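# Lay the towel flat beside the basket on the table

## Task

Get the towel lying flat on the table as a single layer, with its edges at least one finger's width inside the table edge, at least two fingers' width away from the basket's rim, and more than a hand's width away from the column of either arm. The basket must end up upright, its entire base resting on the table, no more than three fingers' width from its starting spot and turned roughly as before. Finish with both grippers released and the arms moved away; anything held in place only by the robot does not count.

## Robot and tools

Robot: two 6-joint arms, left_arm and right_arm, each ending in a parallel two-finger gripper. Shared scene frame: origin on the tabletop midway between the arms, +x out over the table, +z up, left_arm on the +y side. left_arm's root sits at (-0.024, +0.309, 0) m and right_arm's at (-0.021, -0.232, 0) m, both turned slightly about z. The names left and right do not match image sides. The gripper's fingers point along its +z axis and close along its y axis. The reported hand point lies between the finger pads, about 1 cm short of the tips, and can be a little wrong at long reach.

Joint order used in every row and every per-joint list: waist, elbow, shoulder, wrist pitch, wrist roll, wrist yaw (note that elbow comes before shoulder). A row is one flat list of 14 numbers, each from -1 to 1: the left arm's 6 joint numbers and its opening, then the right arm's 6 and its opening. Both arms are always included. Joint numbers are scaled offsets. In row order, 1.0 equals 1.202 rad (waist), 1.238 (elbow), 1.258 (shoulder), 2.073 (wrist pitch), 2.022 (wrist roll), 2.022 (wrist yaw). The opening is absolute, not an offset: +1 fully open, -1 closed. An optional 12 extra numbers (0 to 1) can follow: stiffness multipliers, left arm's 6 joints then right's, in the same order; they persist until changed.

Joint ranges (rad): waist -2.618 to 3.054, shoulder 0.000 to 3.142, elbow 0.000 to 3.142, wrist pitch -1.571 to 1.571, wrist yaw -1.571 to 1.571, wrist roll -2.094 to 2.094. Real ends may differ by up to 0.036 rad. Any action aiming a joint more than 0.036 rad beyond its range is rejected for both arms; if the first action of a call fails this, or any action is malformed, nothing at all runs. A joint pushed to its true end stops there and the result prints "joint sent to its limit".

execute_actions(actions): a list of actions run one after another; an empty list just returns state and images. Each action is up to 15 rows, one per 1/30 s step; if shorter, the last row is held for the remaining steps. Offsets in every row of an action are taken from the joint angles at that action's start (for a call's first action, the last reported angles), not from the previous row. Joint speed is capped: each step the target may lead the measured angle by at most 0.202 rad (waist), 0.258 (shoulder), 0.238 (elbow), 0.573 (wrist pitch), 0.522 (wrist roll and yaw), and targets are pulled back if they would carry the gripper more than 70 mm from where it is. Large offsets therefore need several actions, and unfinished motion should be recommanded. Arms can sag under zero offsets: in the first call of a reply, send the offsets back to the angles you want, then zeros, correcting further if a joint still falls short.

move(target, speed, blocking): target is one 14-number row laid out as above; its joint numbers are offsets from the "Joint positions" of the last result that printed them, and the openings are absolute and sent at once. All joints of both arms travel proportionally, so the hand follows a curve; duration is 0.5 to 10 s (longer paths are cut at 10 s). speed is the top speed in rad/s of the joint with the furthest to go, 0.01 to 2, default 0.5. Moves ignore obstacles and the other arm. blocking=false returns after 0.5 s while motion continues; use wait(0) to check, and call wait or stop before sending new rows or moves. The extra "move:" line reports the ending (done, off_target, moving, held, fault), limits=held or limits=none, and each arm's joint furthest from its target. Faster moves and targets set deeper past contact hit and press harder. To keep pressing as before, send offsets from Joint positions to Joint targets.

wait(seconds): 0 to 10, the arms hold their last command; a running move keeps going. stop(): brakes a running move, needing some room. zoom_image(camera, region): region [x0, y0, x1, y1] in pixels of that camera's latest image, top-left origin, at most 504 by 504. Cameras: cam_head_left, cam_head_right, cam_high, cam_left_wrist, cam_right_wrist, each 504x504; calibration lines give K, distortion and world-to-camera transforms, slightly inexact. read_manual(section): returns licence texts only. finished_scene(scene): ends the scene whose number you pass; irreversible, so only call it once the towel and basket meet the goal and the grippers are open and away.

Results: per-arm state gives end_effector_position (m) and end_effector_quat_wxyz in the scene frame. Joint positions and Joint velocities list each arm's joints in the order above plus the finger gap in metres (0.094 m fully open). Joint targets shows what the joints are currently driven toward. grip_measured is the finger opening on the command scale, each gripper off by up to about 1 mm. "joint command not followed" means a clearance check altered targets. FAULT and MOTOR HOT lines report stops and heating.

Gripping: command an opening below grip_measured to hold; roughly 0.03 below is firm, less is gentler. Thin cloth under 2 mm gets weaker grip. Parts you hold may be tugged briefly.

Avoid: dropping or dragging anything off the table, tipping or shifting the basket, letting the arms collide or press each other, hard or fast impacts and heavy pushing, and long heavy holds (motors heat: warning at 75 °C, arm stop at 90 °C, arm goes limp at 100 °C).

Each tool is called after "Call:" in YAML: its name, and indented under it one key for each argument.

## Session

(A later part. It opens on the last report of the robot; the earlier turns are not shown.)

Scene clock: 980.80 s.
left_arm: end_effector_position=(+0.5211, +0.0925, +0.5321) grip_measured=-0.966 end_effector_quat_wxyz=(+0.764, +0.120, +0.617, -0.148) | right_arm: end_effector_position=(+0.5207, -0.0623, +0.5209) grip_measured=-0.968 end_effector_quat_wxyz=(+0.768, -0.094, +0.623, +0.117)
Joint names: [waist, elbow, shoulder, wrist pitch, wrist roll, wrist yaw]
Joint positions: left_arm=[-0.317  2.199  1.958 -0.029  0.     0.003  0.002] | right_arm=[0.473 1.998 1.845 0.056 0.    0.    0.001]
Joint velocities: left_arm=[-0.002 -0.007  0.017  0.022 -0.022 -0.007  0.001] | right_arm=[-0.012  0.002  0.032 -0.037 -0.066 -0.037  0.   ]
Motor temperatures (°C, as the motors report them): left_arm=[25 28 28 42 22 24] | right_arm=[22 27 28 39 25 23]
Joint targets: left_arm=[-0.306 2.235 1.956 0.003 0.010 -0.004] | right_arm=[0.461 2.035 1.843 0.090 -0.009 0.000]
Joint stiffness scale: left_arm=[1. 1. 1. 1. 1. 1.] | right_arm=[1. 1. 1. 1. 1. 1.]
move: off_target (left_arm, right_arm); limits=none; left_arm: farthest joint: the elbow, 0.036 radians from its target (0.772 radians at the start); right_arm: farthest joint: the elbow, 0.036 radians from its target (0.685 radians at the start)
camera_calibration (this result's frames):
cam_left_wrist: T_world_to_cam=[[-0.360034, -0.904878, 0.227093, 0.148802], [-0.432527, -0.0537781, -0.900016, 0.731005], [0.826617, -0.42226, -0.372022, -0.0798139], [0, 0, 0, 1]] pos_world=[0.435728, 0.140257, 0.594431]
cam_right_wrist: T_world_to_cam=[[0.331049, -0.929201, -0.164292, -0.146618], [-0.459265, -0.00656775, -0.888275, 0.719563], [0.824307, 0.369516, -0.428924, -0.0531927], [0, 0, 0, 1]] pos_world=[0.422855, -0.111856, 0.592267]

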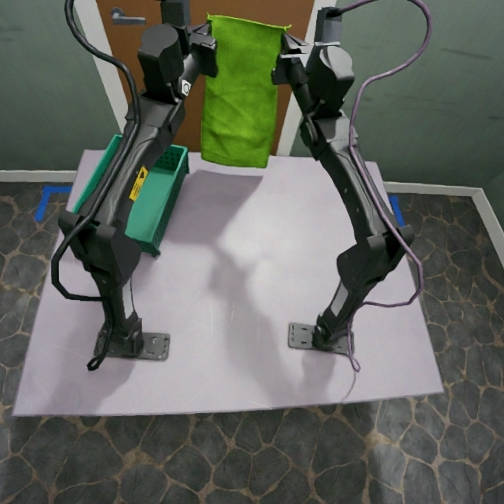

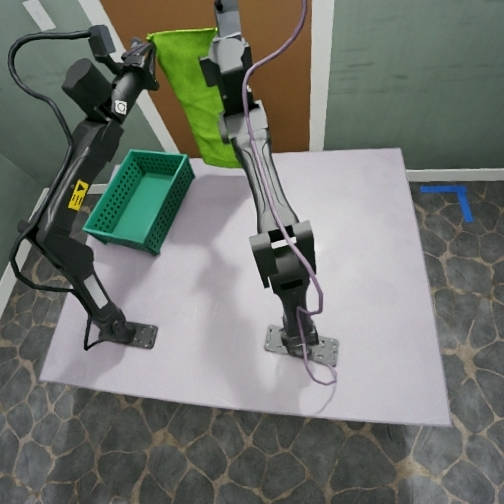

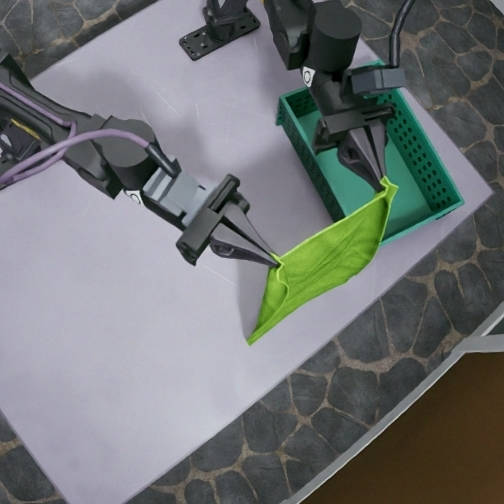

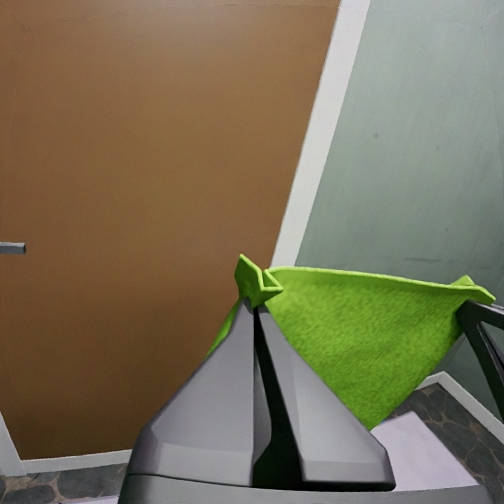

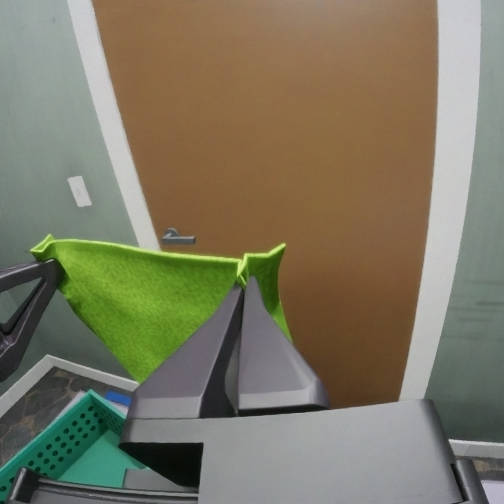

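Call:
move:
  target: [-0.0358,-0.565,-0.2009,0.2098,0.0,-0.003,-1, 0.016,-0.5157,-0.1835,0.1942,0.0,0.0,-1]
  speed: 0.3

Scene clock: 993.73 s.
left_arm: end_effector_position=(+0.4916, +0.0857, +0.4183) grip_measured=-0.966 end_effector_quat_wxyz=(+0.741, +0.134, +0.639, -0.155) | right_arm: end_effector_position=(+0.4924, -0.0674, +0.4036) grip_measured=-0.968 end_effector_quat_wxyz=(+0.745, -0.101, +0.649, +0.115)
Joint names: [waist, elbow, shoulder, wrist pitch, wrist roll, wrist yaw]
Joint positions: left_arm=[-0.347  1.508  1.736  0.376  0.     0.003  0.002] | right_arm=[ 0.48   1.363  1.651  0.425 -0.     0.     0.001]
Joint velocities: left_arm=[ 0.002 -0.002 -0.007 -0.037  0.051  0.022  0.   ] | right_arm=[ 0.017  0.002 -0.002 -0.022  0.007  0.037 -0.   ]
Motor temperatures (°C, as the motors report them): left_arm=[25 28 29 42 22 24] | right_arm=[22 28 29 40 25 23]
Joint targets: left_arm=[-0.360 1.499 1.705 0.406 0.000 -0.003] | right_arm=[0.492 1.360 1.615 0.458 0.000 0.000]
Joint stiffness scale: left_arm=[1. 1. 1. 1. 1. 1.] | right_arm=[1. 1. 1. 1. 1. 1.]
move: off_target (left_arm, right_arm); limits=none; left_arm: farthest joint: the shoulder, 0.031 radians from its target (0.252 radians at the start); right_arm: farthest joint: the shoulder, 0.037 radians from its target (0.231 radians at the start)
camera_calibration (this result's frames):
cam_left_wrist: T_world_to_cam=[[-0.373965, -0.899435, 0.2262, 0.164724], [-0.48659, -0.0173538, -0.873458, 0.627845], [0.789544, -0.436709, -0.431167, -0.0564385], [0, 0, 0, 1]] pos_world=[0.411665, 0.134407, 0.486801]
cam_right_wrist: T_world_to_cam=[[0.325661, -0.93073, -0.166393, -0.157899], [-0.519005, -0.0288724, -0.854284, 0.616558], [0.790303, 0.364565, -0.492456, -0.0363011], [0, 0, 0, 1]] pos_world=[0.400107, -0.115926, 0.482565]

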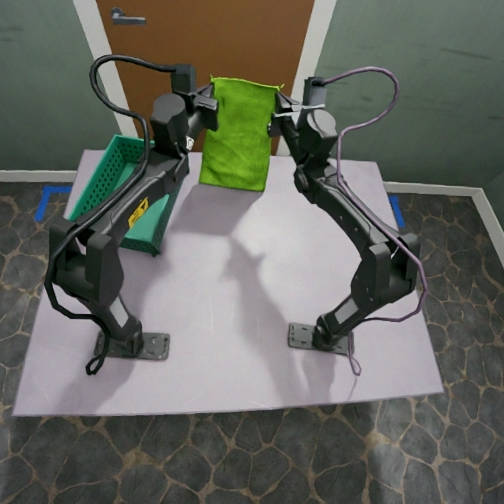

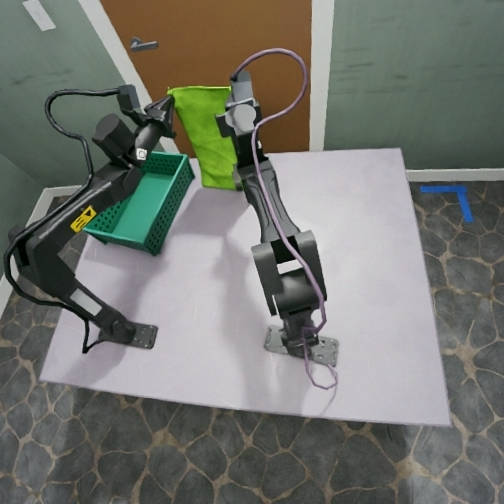

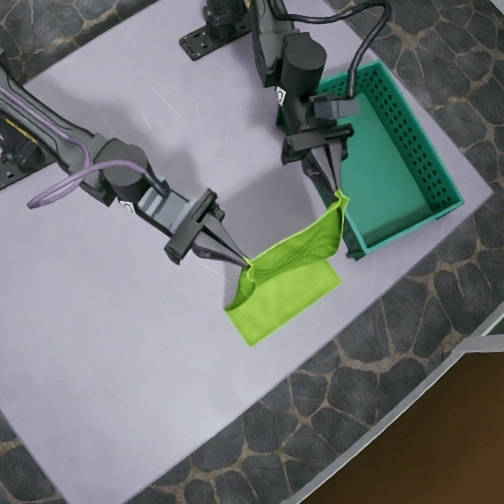

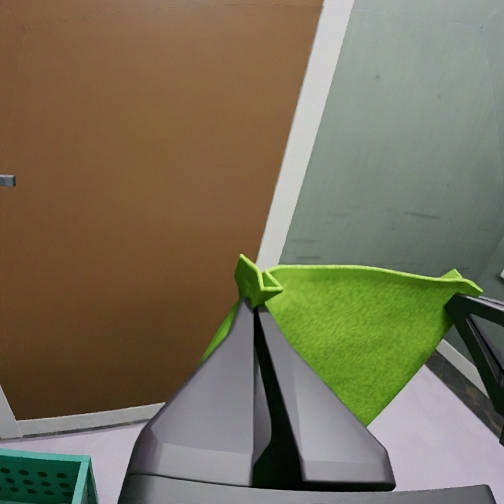

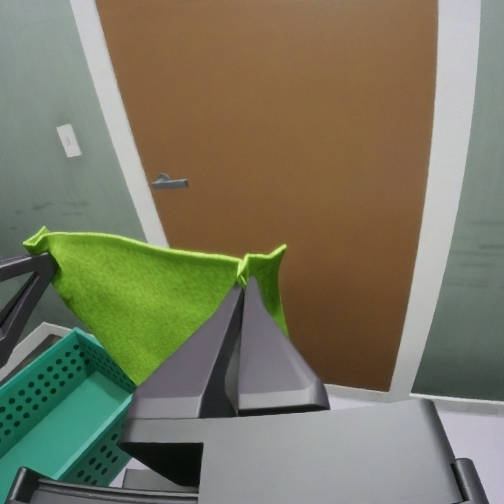

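Call:
move:
  target: [-0.101,-0.270,-0.137,0.031,0.0,-0.003,-1, -0.0344,-0.330,-0.230,0.020,0.0,0.0,-1]
  speed: 0.25

Scene clock: 1016.70 s.
left_arm: end_effector_position=(+0.4302, +0.0495, +0.3414) grip_measured=-0.966 end_effector_quat_wxyz=(+0.685, +0.183, +0.681, -0.184) | right_arm: end_effector_position=(+0.4294, -0.1012, +0.3306) grip_measured=-0.968 end_effector_quat_wxyz=(+0.701, -0.098, +0.700, +0.099)
Joint names: [waist, elbow, shoulder, wrist pitch, wrist roll, wrist yaw]
Joint positions: left_arm=[-0.458  1.183  1.593  0.415  0.     0.003  0.002] | right_arm=[ 0.452  0.959  1.392  0.435 -0.     0.     0.001]
Joint velocities: left_arm=[-0.007  0.007 -0.012 -0.095 -0.051  0.007 -0.   ] | right_arm=[-0.007  0.007 -0.012 -0.022  0.007  0.007 -0.001]
Motor temperatures (°C, as the motors report them): left_arm=[25 27 30 43 22 24] | right_arm=[22 27 30 41 25 23]
Joint targets: left_arm=[-0.469 1.174 1.564 0.440 0.000 -0.003] | right_arm=[0.439 0.954 1.361 0.466 -0.000 0.000]
Joint stiffness scale: left_arm=[1. 1. 1. 1. 1. 1.] | right_arm=[1. 1. 1. 1. 1. 1.]
move: off_target (left_arm, right_arm); limits=none; left_arm: farthest joint: the shoulder, 0.029 radians from its target (0.173 radians at the start); right_arm: farthest joint: the wrist pitch, 0.032 radians from its target (0.041 radians at the start)
camera_calibration (this result's frames):
cam_left_wrist: T_world_to_cam=[[-0.443433, -0.868443, 0.221751, 0.156402], [-0.588605, 0.0955688, -0.802752, 0.544319], [0.675952, -0.48649, -0.553549, 0.0361578], [0, 0, 0, 1]] pos_world=[0.365302, 0.101397, 0.422285]
cam_right_wrist: T_world_to_cam=[[0.277904, -0.945682, -0.168682, -0.161173], [-0.625451, -0.0448526, -0.778973, 0.539733], [0.729096, 0.321983, -0.603943, 0.0487751], [0, 0, 0, 1]] pos_world=[0.346805, -0.143915, 0.422708]

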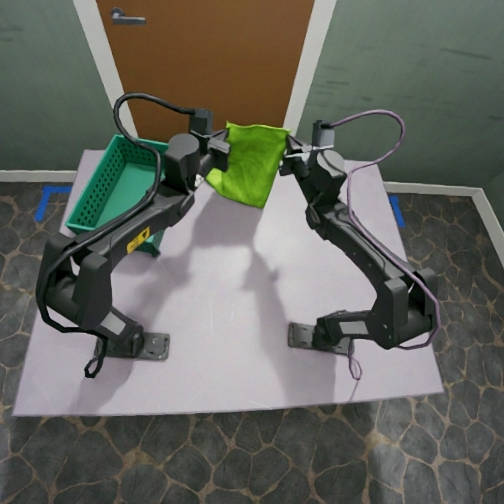

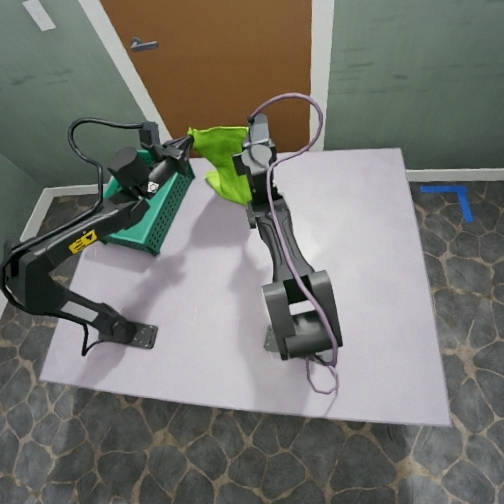

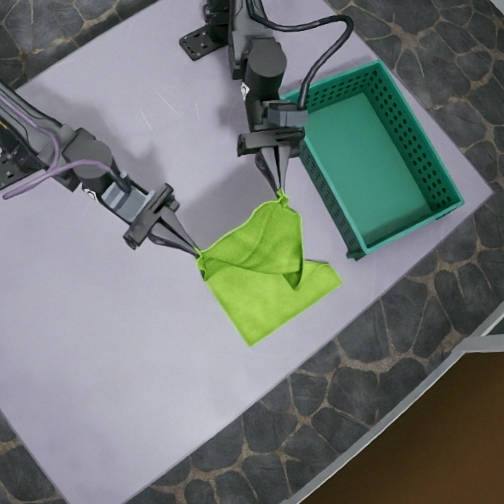

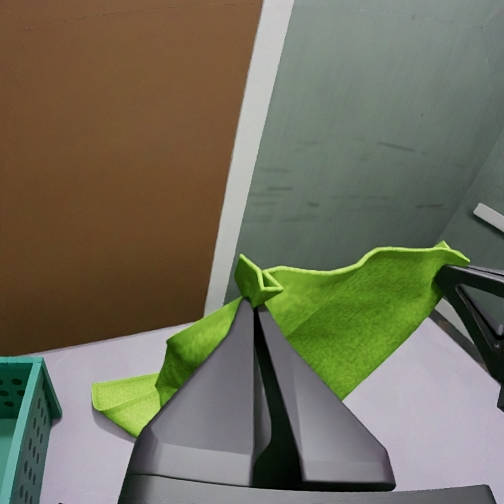

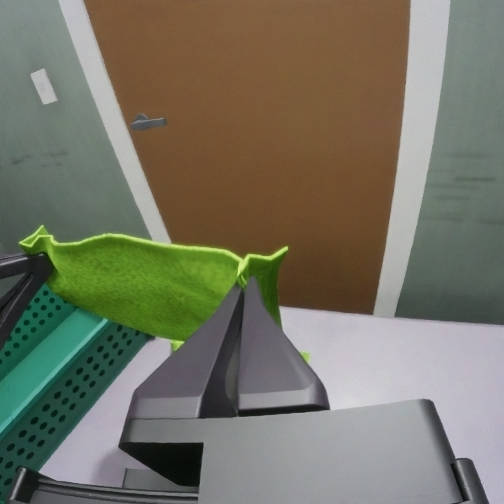

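Call:
execute_actions:
  actions: []

Scene clock: 1038.57 s.
left_arm: end_effector_position=(+0.4302, +0.0495, +0.3415) grip_measured=-0.966 end_effector_quat_wxyz=(+0.685, +0.183, +0.681, -0.184) | right_arm: end_effector_position=(+0.4294, -0.1012, +0.3306) grip_measured=-0.968 end_effector_quat_wxyz=(+0.701, -0.098, +0.700, +0.099)
Joint names: [waist, elbow, shoulder, wrist pitch, wrist roll, wrist yaw]
Joint positions: left_arm=[-0.458  1.183  1.593  0.416  0.     0.003  0.002] | right_arm=[ 0.452  0.959  1.392  0.435 -0.     0.     0.001]
Joint velocities: left_arm=[-0.012  0.007 -0.007 -0.022 -0.022 -0.051  0.001] | right_arm=[ 0.012 -0.002  0.002  0.095 -0.007  0.081 -0.   ]
Motor temperatures (°C, as the motors report them): left_arm=[25 27 29 44 22 24] | right_arm=[22 27 29 42 25 23]
Joint targets: left_arm=[-0.469 1.174 1.564 0.440 0.000 -0.003] | right_arm=[0.439 0.954 1.361 0.466 -0.000 0.000]
Joint stiffness scale: left_arm=[1. 1. 1. 1. 1. 1.] | right_arm=[1. 1. 1. 1. 1. 1.]
camera_calibration (this result's frames):
cam_left_wrist: T_world_to_cam=[[-0.443506, -0.868401, 0.221769, 0.156405], [-0.58834, 0.0954165, -0.802965, 0.54436], [0.676135, -0.486595, -0.553233, 0.0360292], [0, 0, 0, 1]] pos_world=[0.365275, 0.101413, 0.422349]
cam_right_wrist: T_world_to_cam=[[0.277904, -0.945682, -0.168682, -0.161173], [-0.625451, -0.0448526, -0.778973, 0.539733], [0.729096, 0.321983, -0.603943, 0.0487751], [0, 0, 0, 1]] pos_world=[0.346805, -0.143915, 0.422708]

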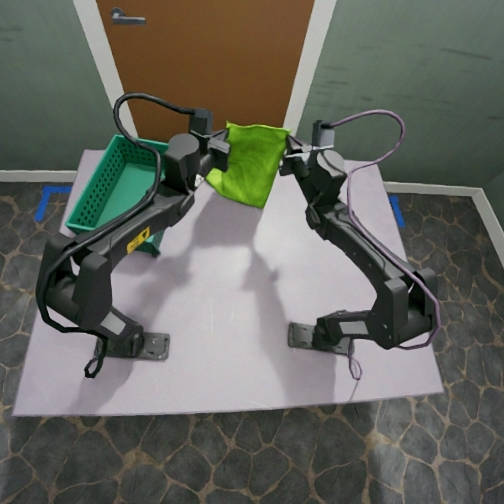

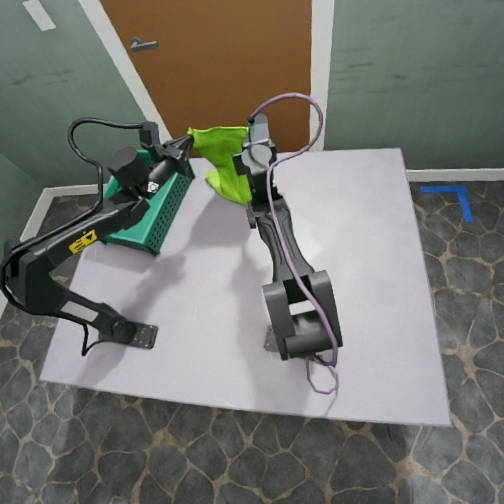

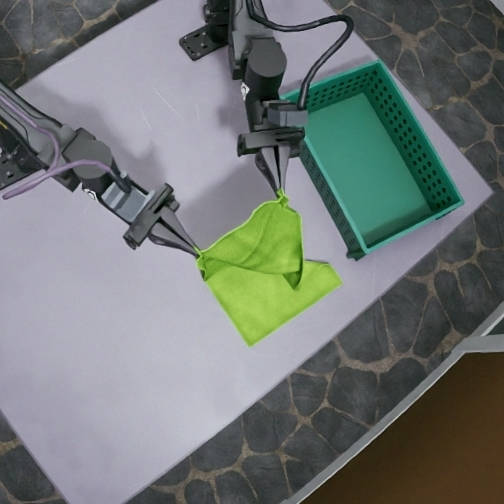

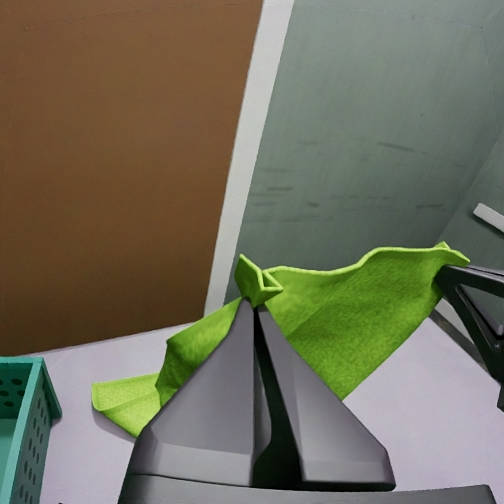

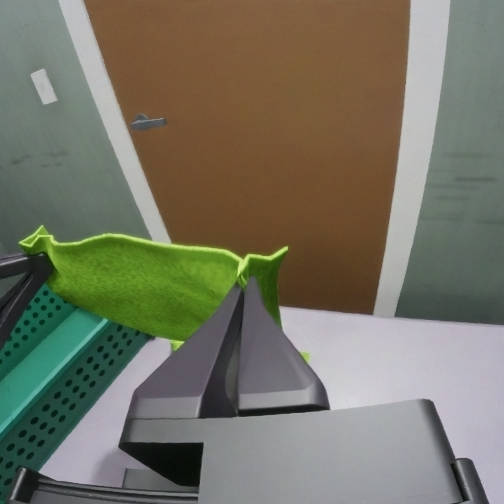

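Call:
move:
  target: [0.072,0.96,0.346,-0.24,0,0,-1,-0.047,0.82,0.304,-0.18,0,0,-1]
  speed: 0.5

Scene clock: 1087.73 s.
left_arm: end_effector_position=(+0.5115, +0.0537, +0.5452) grip_measured=-0.966 end_effector_quat_wxyz=(+0.765, +0.139, +0.604, -0.175) | right_arm: end_effector_position=(+0.5099, -0.1023, +0.5331) grip_measured=-0.968 end_effector_quat_wxyz=(+0.777, -0.074, +0.618, +0.093)
Joint names: [waist, elbow, shoulder, wrist pitch, wrist roll, wrist yaw]
Joint positions: left_arm=[-0.383  2.337  2.027 -0.076  0.     0.003  0.002] | right_arm=[ 0.409  1.94   1.772  0.059 -0.     0.     0.001]
Joint velocities: left_arm=[ 0.007 -0.027  0.002 -0.051 -0.022 -0.037 -0.002] | right_arm=[-0.007 -0.002  0.012 -0.022  0.037  0.007 -0.   ]
Motor temperatures (°C, as the motors report them): left_arm=[25 27 29 45 22 24] | right_arm=[22 28 29 44 25 23]
Joint targets: left_arm=[-0.371 2.371 2.028 -0.082 0.000 0.003] | right_arm=[0.395 1.974 1.774 0.061 -0.000 0.000]
Joint stiffness scale: left_arm=[1. 1. 1. 1. 1. 1.] | right_arm=[1. 1. 1. 1. 1. 1.]
move: off_target (left_arm, right_arm); limits=none; left_arm: farthest joint: the elbow, 0.034 radians from its target (1.188 radians at the start); right_arm: farthest joint: the elbow, 0.034 radians from its target (1.015 radians at the start)
camera_calibration (this result's frames):
cam_left_wrist: T_world_to_cam=[[-0.424086, -0.876791, 0.226692, 0.138755], [-0.416955, -0.0331713, -0.908322, 0.73207], [0.803928, -0.479727, -0.351515, -0.0798926], [0, 0, 0, 1]] pos_world=[0.428312, 0.107616, 0.605417]
cam_right_wrist: T_world_to_cam=[[0.273649, -0.947887, -0.163177, -0.151463], [-0.443114, 0.026334, -0.896078, 0.724544], [0.853678, 0.317517, -0.412816, -0.0531794], [0, 0, 0, 1]] pos_world=[0.407902, -0.145764, 0.602579]

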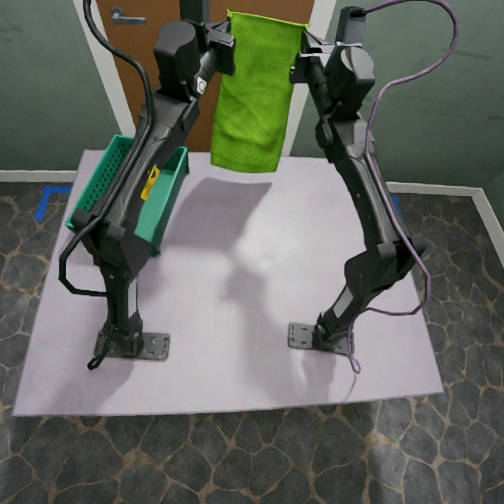

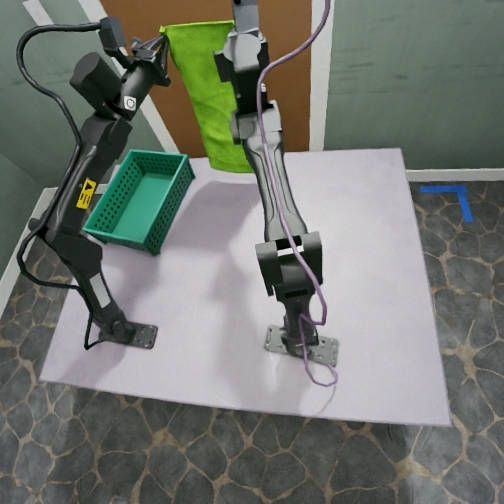

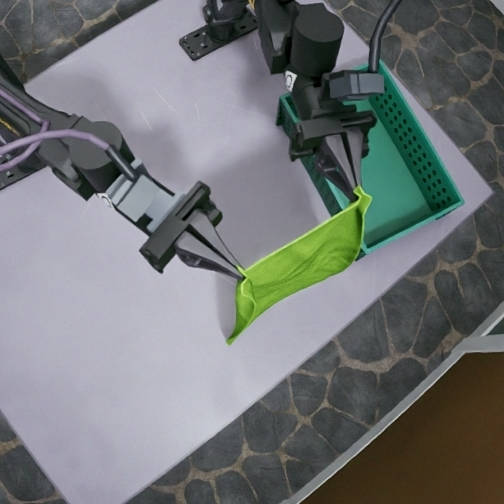

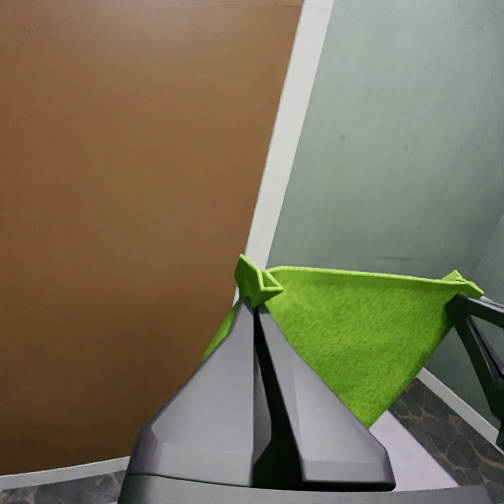

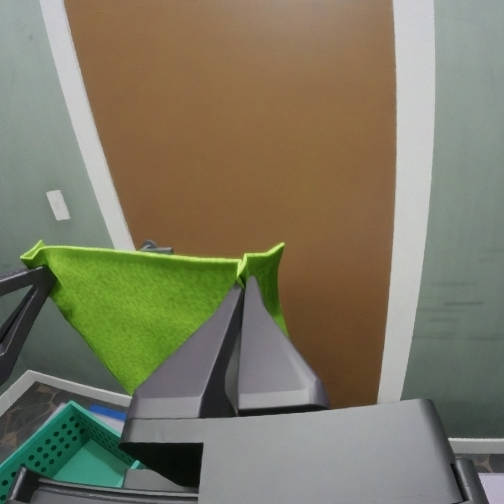

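Call:
move:
  target: [-0.018,-0.588,-0.187,0.223,0,0,-1,0.014,-0.468,-0.127,0.192,0,0,-1]
  speed: 0.3

Scene clock: 1101.83 s.
left_arm: end_effector_position=(+0.5009, +0.0516, +0.4187) grip_measured=-0.966 end_effector_quat_wxyz=(+0.737, +0.149, +0.636, -0.173) | right_arm: end_effector_position=(+0.5016, -0.1020, +0.4050) grip_measured=-0.968 end_effector_quat_wxyz=(+0.749, -0.079, +0.652, +0.091)
Joint names: [waist, elbow, shoulder, wrist pitch, wrist roll, wrist yaw]
Joint positions: left_arm=[-0.395  1.617  1.825  0.356  0.     0.003  0.002] | right_arm=[ 0.413  1.364  1.648  0.423 -0.     0.     0.001]
Joint velocities: left_arm=[ 0.007 -0.002 -0.002 -0.022 -0.007  0.007 -0.   ] | right_arm=[-0.012 -0.007  0.027 -0.007  0.022 -0.007  0.   ]
Motor temperatures (°C, as the motors report them): left_arm=[25 28 30 45 22 24] | right_arm=[22 28 29 43 25 23]
Joint targets: left_arm=[-0.405 1.609 1.792 0.386 0.000 0.003] | right_arm=[0.426 1.361 1.613 0.457 -0.000 0.000]
Joint stiffness scale: left_arm=[1. 1. 1. 1. 1. 1.] | right_arm=[1. 1. 1. 1. 1. 1.]
move: off_target (left_arm, right_arm); limits=none; left_arm: farthest joint: the shoulder, 0.033 radians from its target (0.235 radians at the start); right_arm: farthest joint: the shoulder, 0.036 radians from its target (0.160 radians at the start)
camera_calibration (this result's frames):
cam_left_wrist: T_world_to_cam=[[-0.416154, -0.880708, 0.226206, 0.157533], [-0.486567, 0.00552704, -0.873626, 0.630994], [0.768159, -0.473627, -0.430824, -0.0659901], [0, 0, 0, 1]] pos_world=[0.42327, 0.103998, 0.487187]
cam_right_wrist: T_world_to_cam=[[0.26358, -0.95019, -0.166328, -0.163698], [-0.517877, 0.00608368, -0.855434, 0.625033], [0.813836, 0.311612, -0.490478, -0.0481988], [0, 0, 0, 1]] pos_world=[0.406064, -0.144327, 0.483806]

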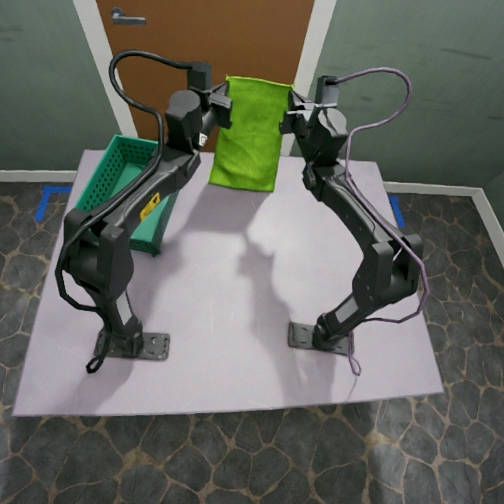

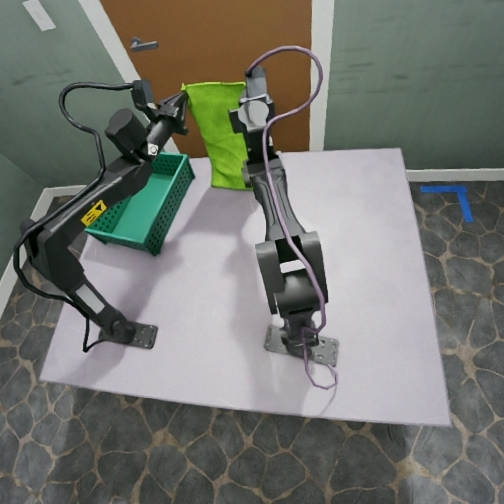

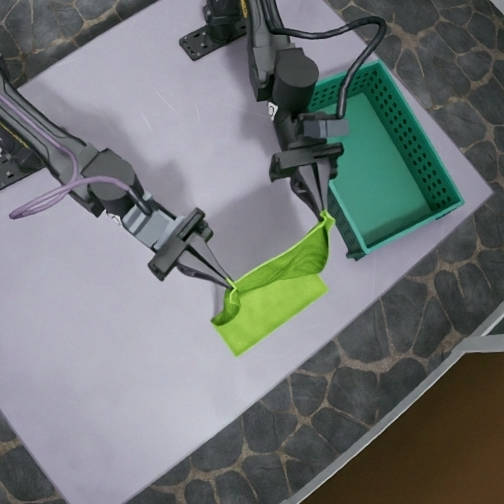

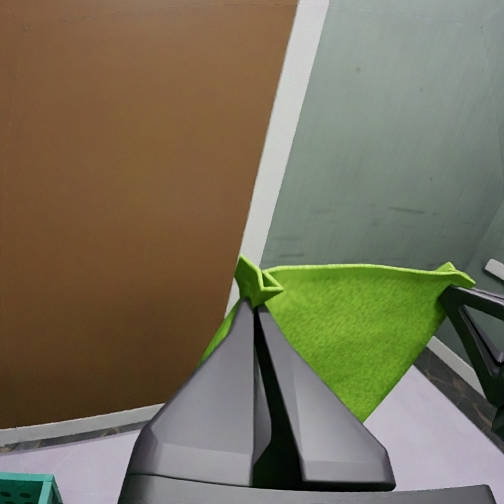

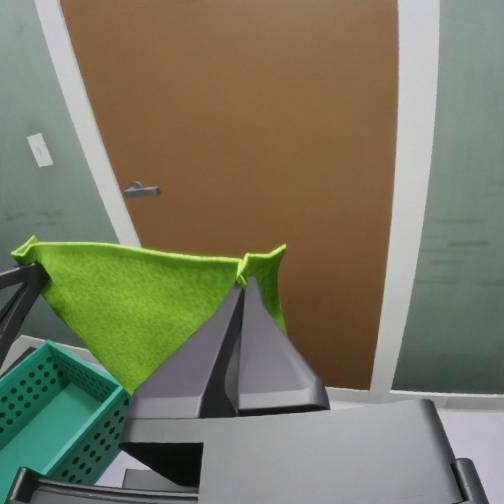

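Call:
move:
  target: [-0.082,-0.516,-0.315,0.048,0,0,-1,0.072,-0.47,-0.336,0.013,0,0,-1]
  speed: 0.35

Scene clock: 1125.67 s.
left_arm: end_effector_position=(+0.3902, +0.0588, +0.3136) grip_measured=-0.966 end_effector_quat_wxyz=(+0.667, +0.195, +0.694, -0.187) | right_arm: end_effector_position=(+0.3891, -0.0968, +0.3007) grip_measured=-0.968 end_effector_quat_wxyz=(+0.682, -0.114, +0.714, +0.108)
Joint names: [waist, elbow, shoulder, wrist pitch, wrist roll, wrist yaw]
Joint positions: left_arm=[-0.482  0.987  1.456  0.428  0.     0.003  0.002] | right_arm=[ 0.487  0.786  1.255  0.423 -0.     0.     0.001]
Joint velocities: left_arm=[-0.002  0.002 -0.002  0.022 -0.022 -0.066 -0.   ] | right_arm=[ 0.017 -0.007  0.017 -0.007 -0.081 -0.022  0.001]
Motor temperatures (°C, as the motors report them): left_arm=[25 27 31 46 22 24] | right_arm=[22 28 30 44 25 23]
Joint targets: left_arm=[-0.493 0.978 1.428 0.455 0.000 0.003] | right_arm=[0.500 0.782 1.226 0.450 -0.000 0.000]
Joint stiffness scale: left_arm=[1. 1. 1. 1. 1. 1.] | right_arm=[1. 1. 1. 1. 1. 1.]
move: off_target (left_arm, right_arm); limits=none; left_arm: farthest joint: the shoulder, 0.027 radians from its target (0.396 radians at the start); right_arm: farthest joint: the shoulder, 0.030 radians from its target (0.423 radians at the start)
camera_calibration (this result's frames):
cam_left_wrist: T_world_to_cam=[[-0.455795, -0.862638, 0.219334, 0.15816], [-0.617263, 0.128804, -0.776142, 0.498445], [0.641278, -0.489148, -0.591182, 0.0778785], [0, 0, 0, 1]] pos_world=[0.329818, 0.110328, 0.398214]
cam_right_wrist: T_world_to_cam=[[0.303501, -0.937767, -0.168759, -0.16007], [-0.658644, -0.0784926, -0.74835, 0.491938], [0.688531, 0.338277, -0.641477, 0.0872868], [0, 0, 0, 1]] pos_world=[0.312494, -0.141022, 0.397121]

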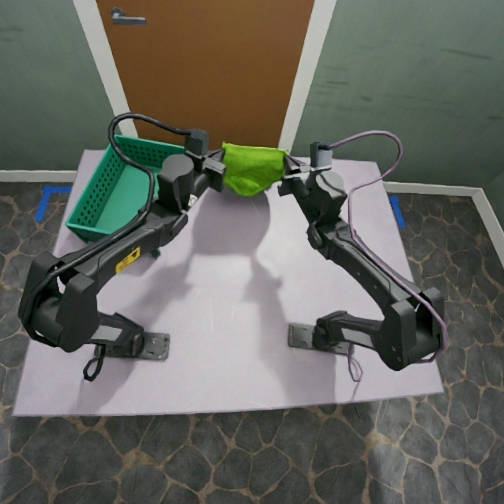

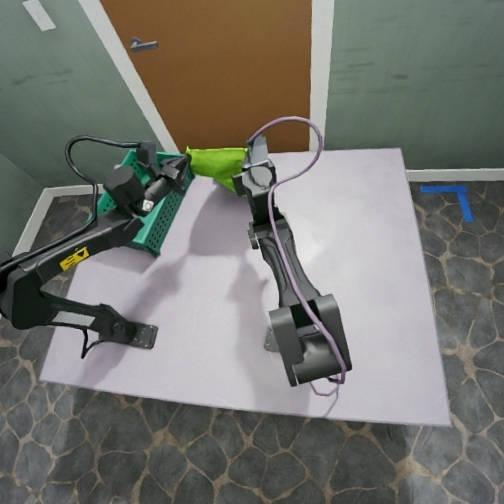

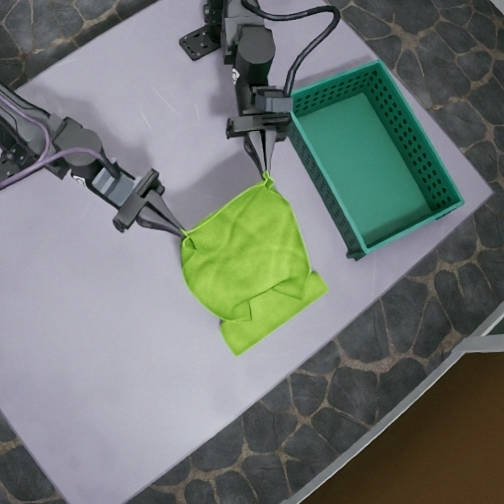

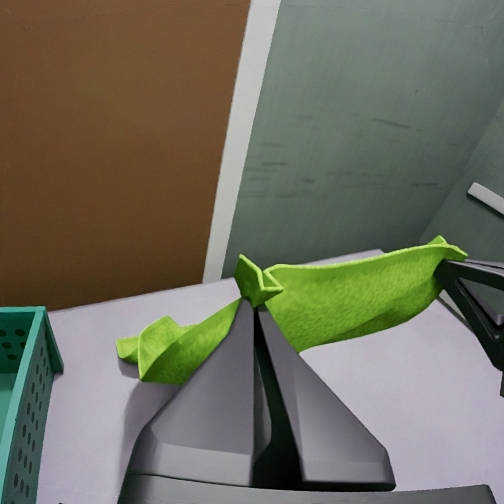

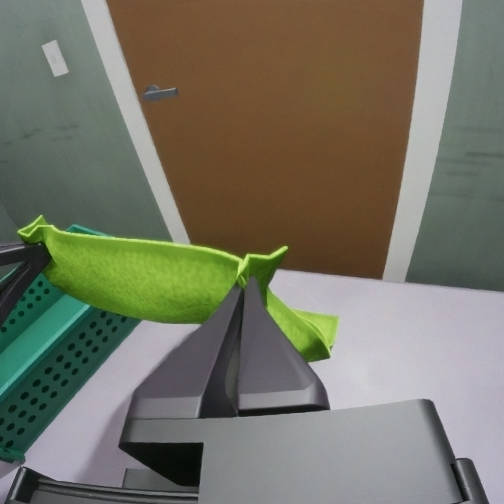

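Call:
move:
  target: [-0.108,-0.262,-0.293,-0.043,0,0,-1,0.1,-0.222,-0.359,-0.102,0,0,-1]
  speed: 0.3

Scene clock: 1161.43 s.
left_arm: end_effector_position=(+0.2899, +0.0648, +0.2821) grip_measured=-0.966 end_effector_quat_wxyz=(+0.636, +0.242, +0.698, -0.220) | right_arm: end_effector_position=(+0.2888, -0.0912, +0.2708) grip_measured=-0.968 end_effector_quat_wxyz=(+0.657, -0.155, +0.724, +0.141)
Joint names: [waist, elbow, shoulder, wrist pitch, wrist roll, wrist yaw]
Joint positions: left_arm=[-0.601  0.671  1.111  0.347  0.     0.003  0.002] | right_arm=[ 0.595  0.516  0.828  0.214 -0.     0.     0.002]
Joint velocities: left_arm=[-0.002 -0.007 -0.007 -0.022  0.037  0.007 -0.   ] | right_arm=[ 0.002 -0.012  0.002 -0.037  0.022 -0.066  0.   ]
Motor temperatures (°C, as the motors report them): left_arm=[25 27 29 47 22 24] | right_arm=[22 27 28 45 25 23]
Joint targets: left_arm=[-0.612 0.662 1.087 0.339 0.000 0.003] | right_arm=[0.608 0.511 0.803 0.212 -0.000 0.001]
Joint stiffness scale: left_arm=[1. 1. 1. 1. 1. 1.] | right_arm=[1. 1. 1. 1. 1. 1.]
move: off_target (left_arm, right_arm); limits=none; left_arm: farthest joint: the shoulder, 0.024 radians from its target (0.368 radians at the start); right_arm: farthest joint: the shoulder, 0.025 radians from its target (0.452 radians at the start)
camera_calibration (this result's frames):
cam_left_wrist: T_world_to_cam=[[-0.54542, -0.809843, 0.216034, 0.147982], [-0.629065, 0.225193, -0.74402, 0.399391], [0.553891, -0.541703, -0.632268, 0.166777], [0, 0, 0, 1]] pos_world=[0.239579, 0.120246, 0.370633]
cam_right_wrist: T_world_to_cam=[[0.394229, -0.90345, -0.168411, -0.152627], [-0.680562, -0.163848, -0.714135, 0.39316], [0.617591, 0.396147, -0.679447, 0.171335], [0, 0, 0, 1]] pos_world=[0.221925, -0.141346, 0.371479]

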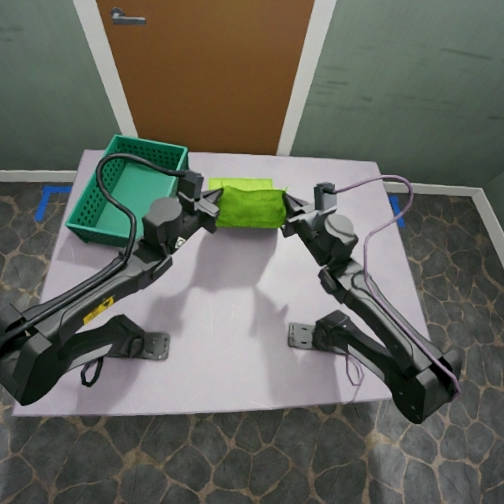

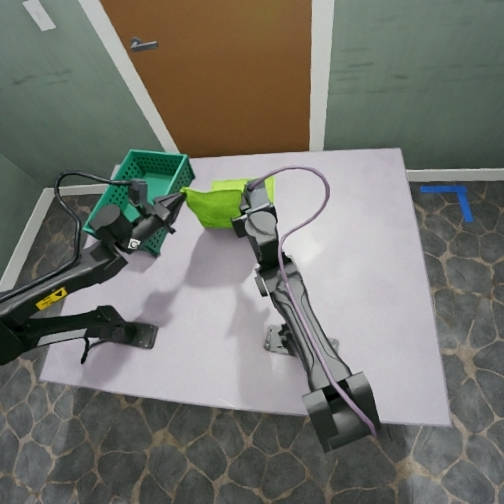

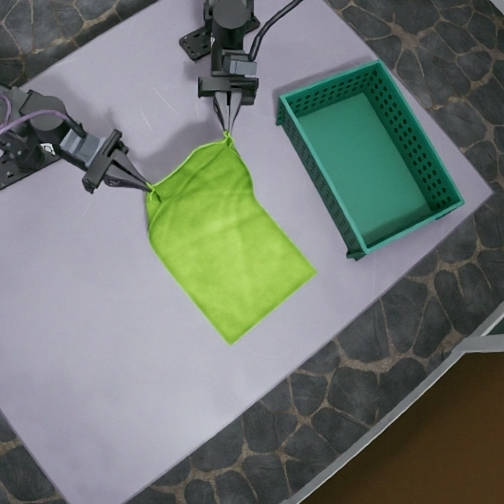

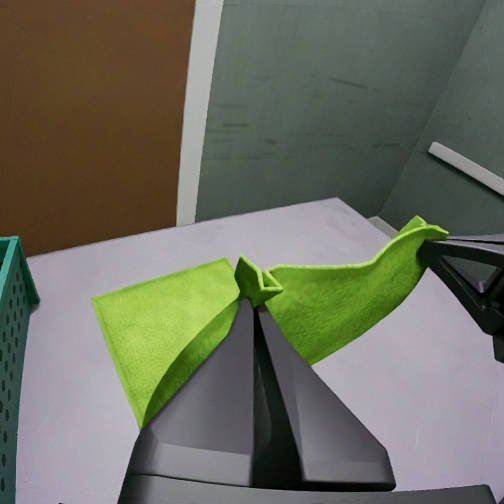

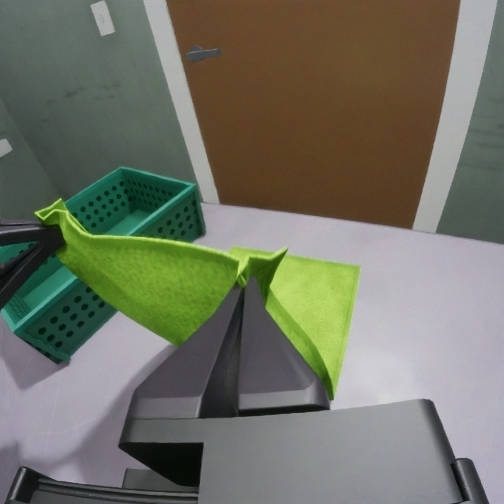

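Call:
move:
  target: [0.106,-0.082,-0.105,-0.014,0,0,-1,0.131,-0.011,0.075,0.066,0,0,-1]
  speed: 0.12

Scene clock: 1216.83 s.
left_arm: end_effector_position=(+0.2954, +0.1151, +0.2713) grip_measured=-0.966 end_effector_quat_wxyz=(+0.647, +0.201, +0.712, -0.183) | right_arm: end_effector_position=(+0.2784, -0.0398, +0.2679) grip_measured=-0.968 end_effector_quat_wxyz=(+0.651, -0.205, +0.706, +0.189)
Joint names: [waist, elbow, shoulder, wrist pitch, wrist roll, wrist yaw]
Joint positions: left_arm=[-0.485  0.579  1.003  0.328  0.     0.003  0.002] | right_arm=[ 0.739  0.516  0.915  0.318 -0.     0.     0.002]
Joint velocities: left_arm=[ 0.002  0.002 -0.012  0.007  0.007 -0.081 -0.001] | right_arm=[-0.032 -0.002 -0.002  0.007 -0.007  0.007  0.   ]
Motor temperatures (°C, as the motors report them): left_arm=[25 27 28 46 22 24] | right_arm=[22 27 27 44 25 23]
Joint targets: left_arm=[-0.473 0.570 0.979 0.318 0.000 0.003] | right_arm=[0.752 0.503 0.922 0.351 -0.000 0.000]
Joint stiffness scale: left_arm=[1. 1. 1. 1. 1. 1.] | right_arm=[1. 1. 1. 1. 1. 1.]
move: off_target (left_arm, right_arm); limits=none; left_arm: farthest joint: the shoulder, 0.024 radians from its target (0.132 radians at the start); right_arm: farthest joint: the wrist pitch, 0.033 radians from its target (0.137 radians at the start)
camera_calibration (this result's frames):
cam_left_wrist: T_world_to_cam=[[-0.447819, -0.867686, 0.215823, 0.171985], [-0.652774, 0.152321, -0.742081, 0.398368], [0.611019, -0.473202, -0.634615, 0.160053], [0, 0, 0, 1]] pos_world=[0.239267, 0.164287, 0.360075]
cam_right_wrist: T_world_to_cam=[[0.522348, -0.835904, -0.168574, -0.135519], [-0.639761, -0.253455, -0.72558, 0.380602], [0.563789, 0.486852, -0.66717, 0.170765], [0, 0, 0, 1]] pos_world=[0.218007, -0.0999527, 0.367242]

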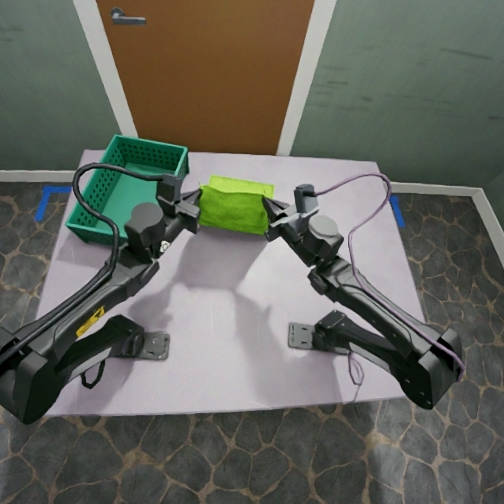

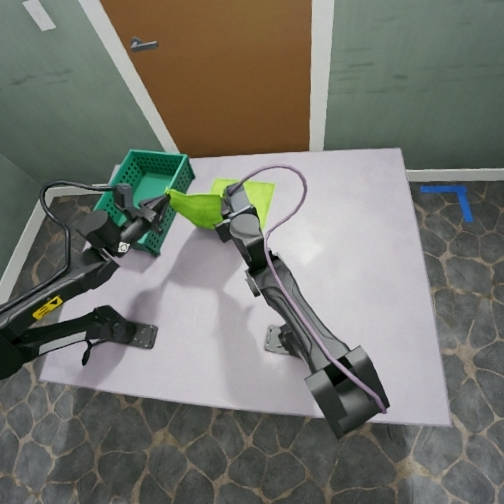

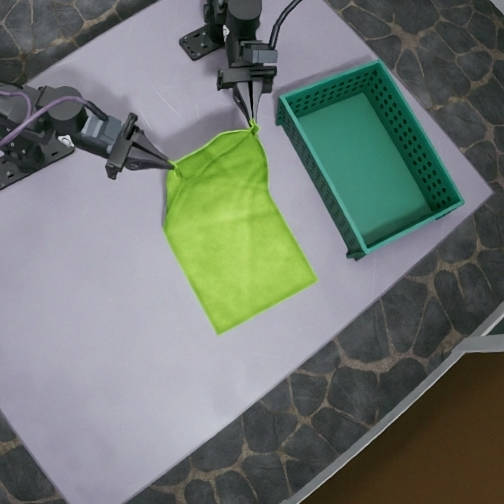

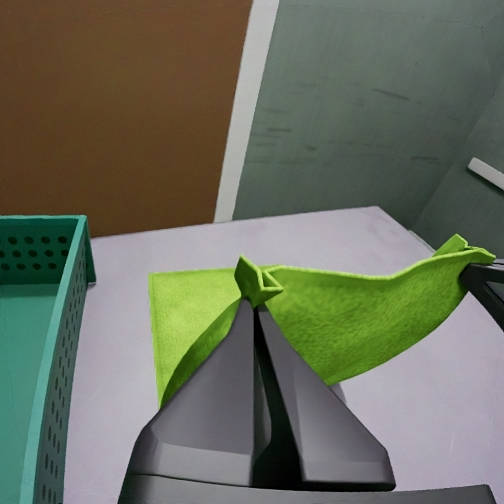

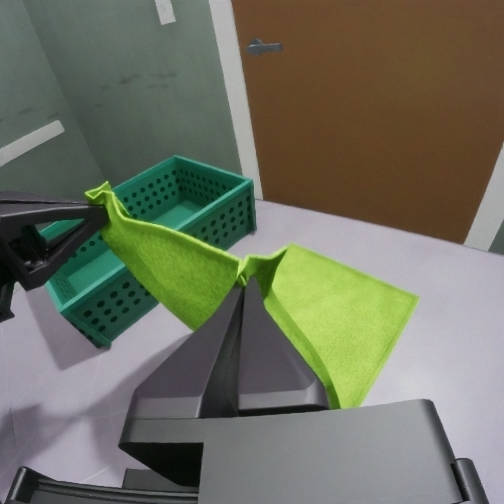

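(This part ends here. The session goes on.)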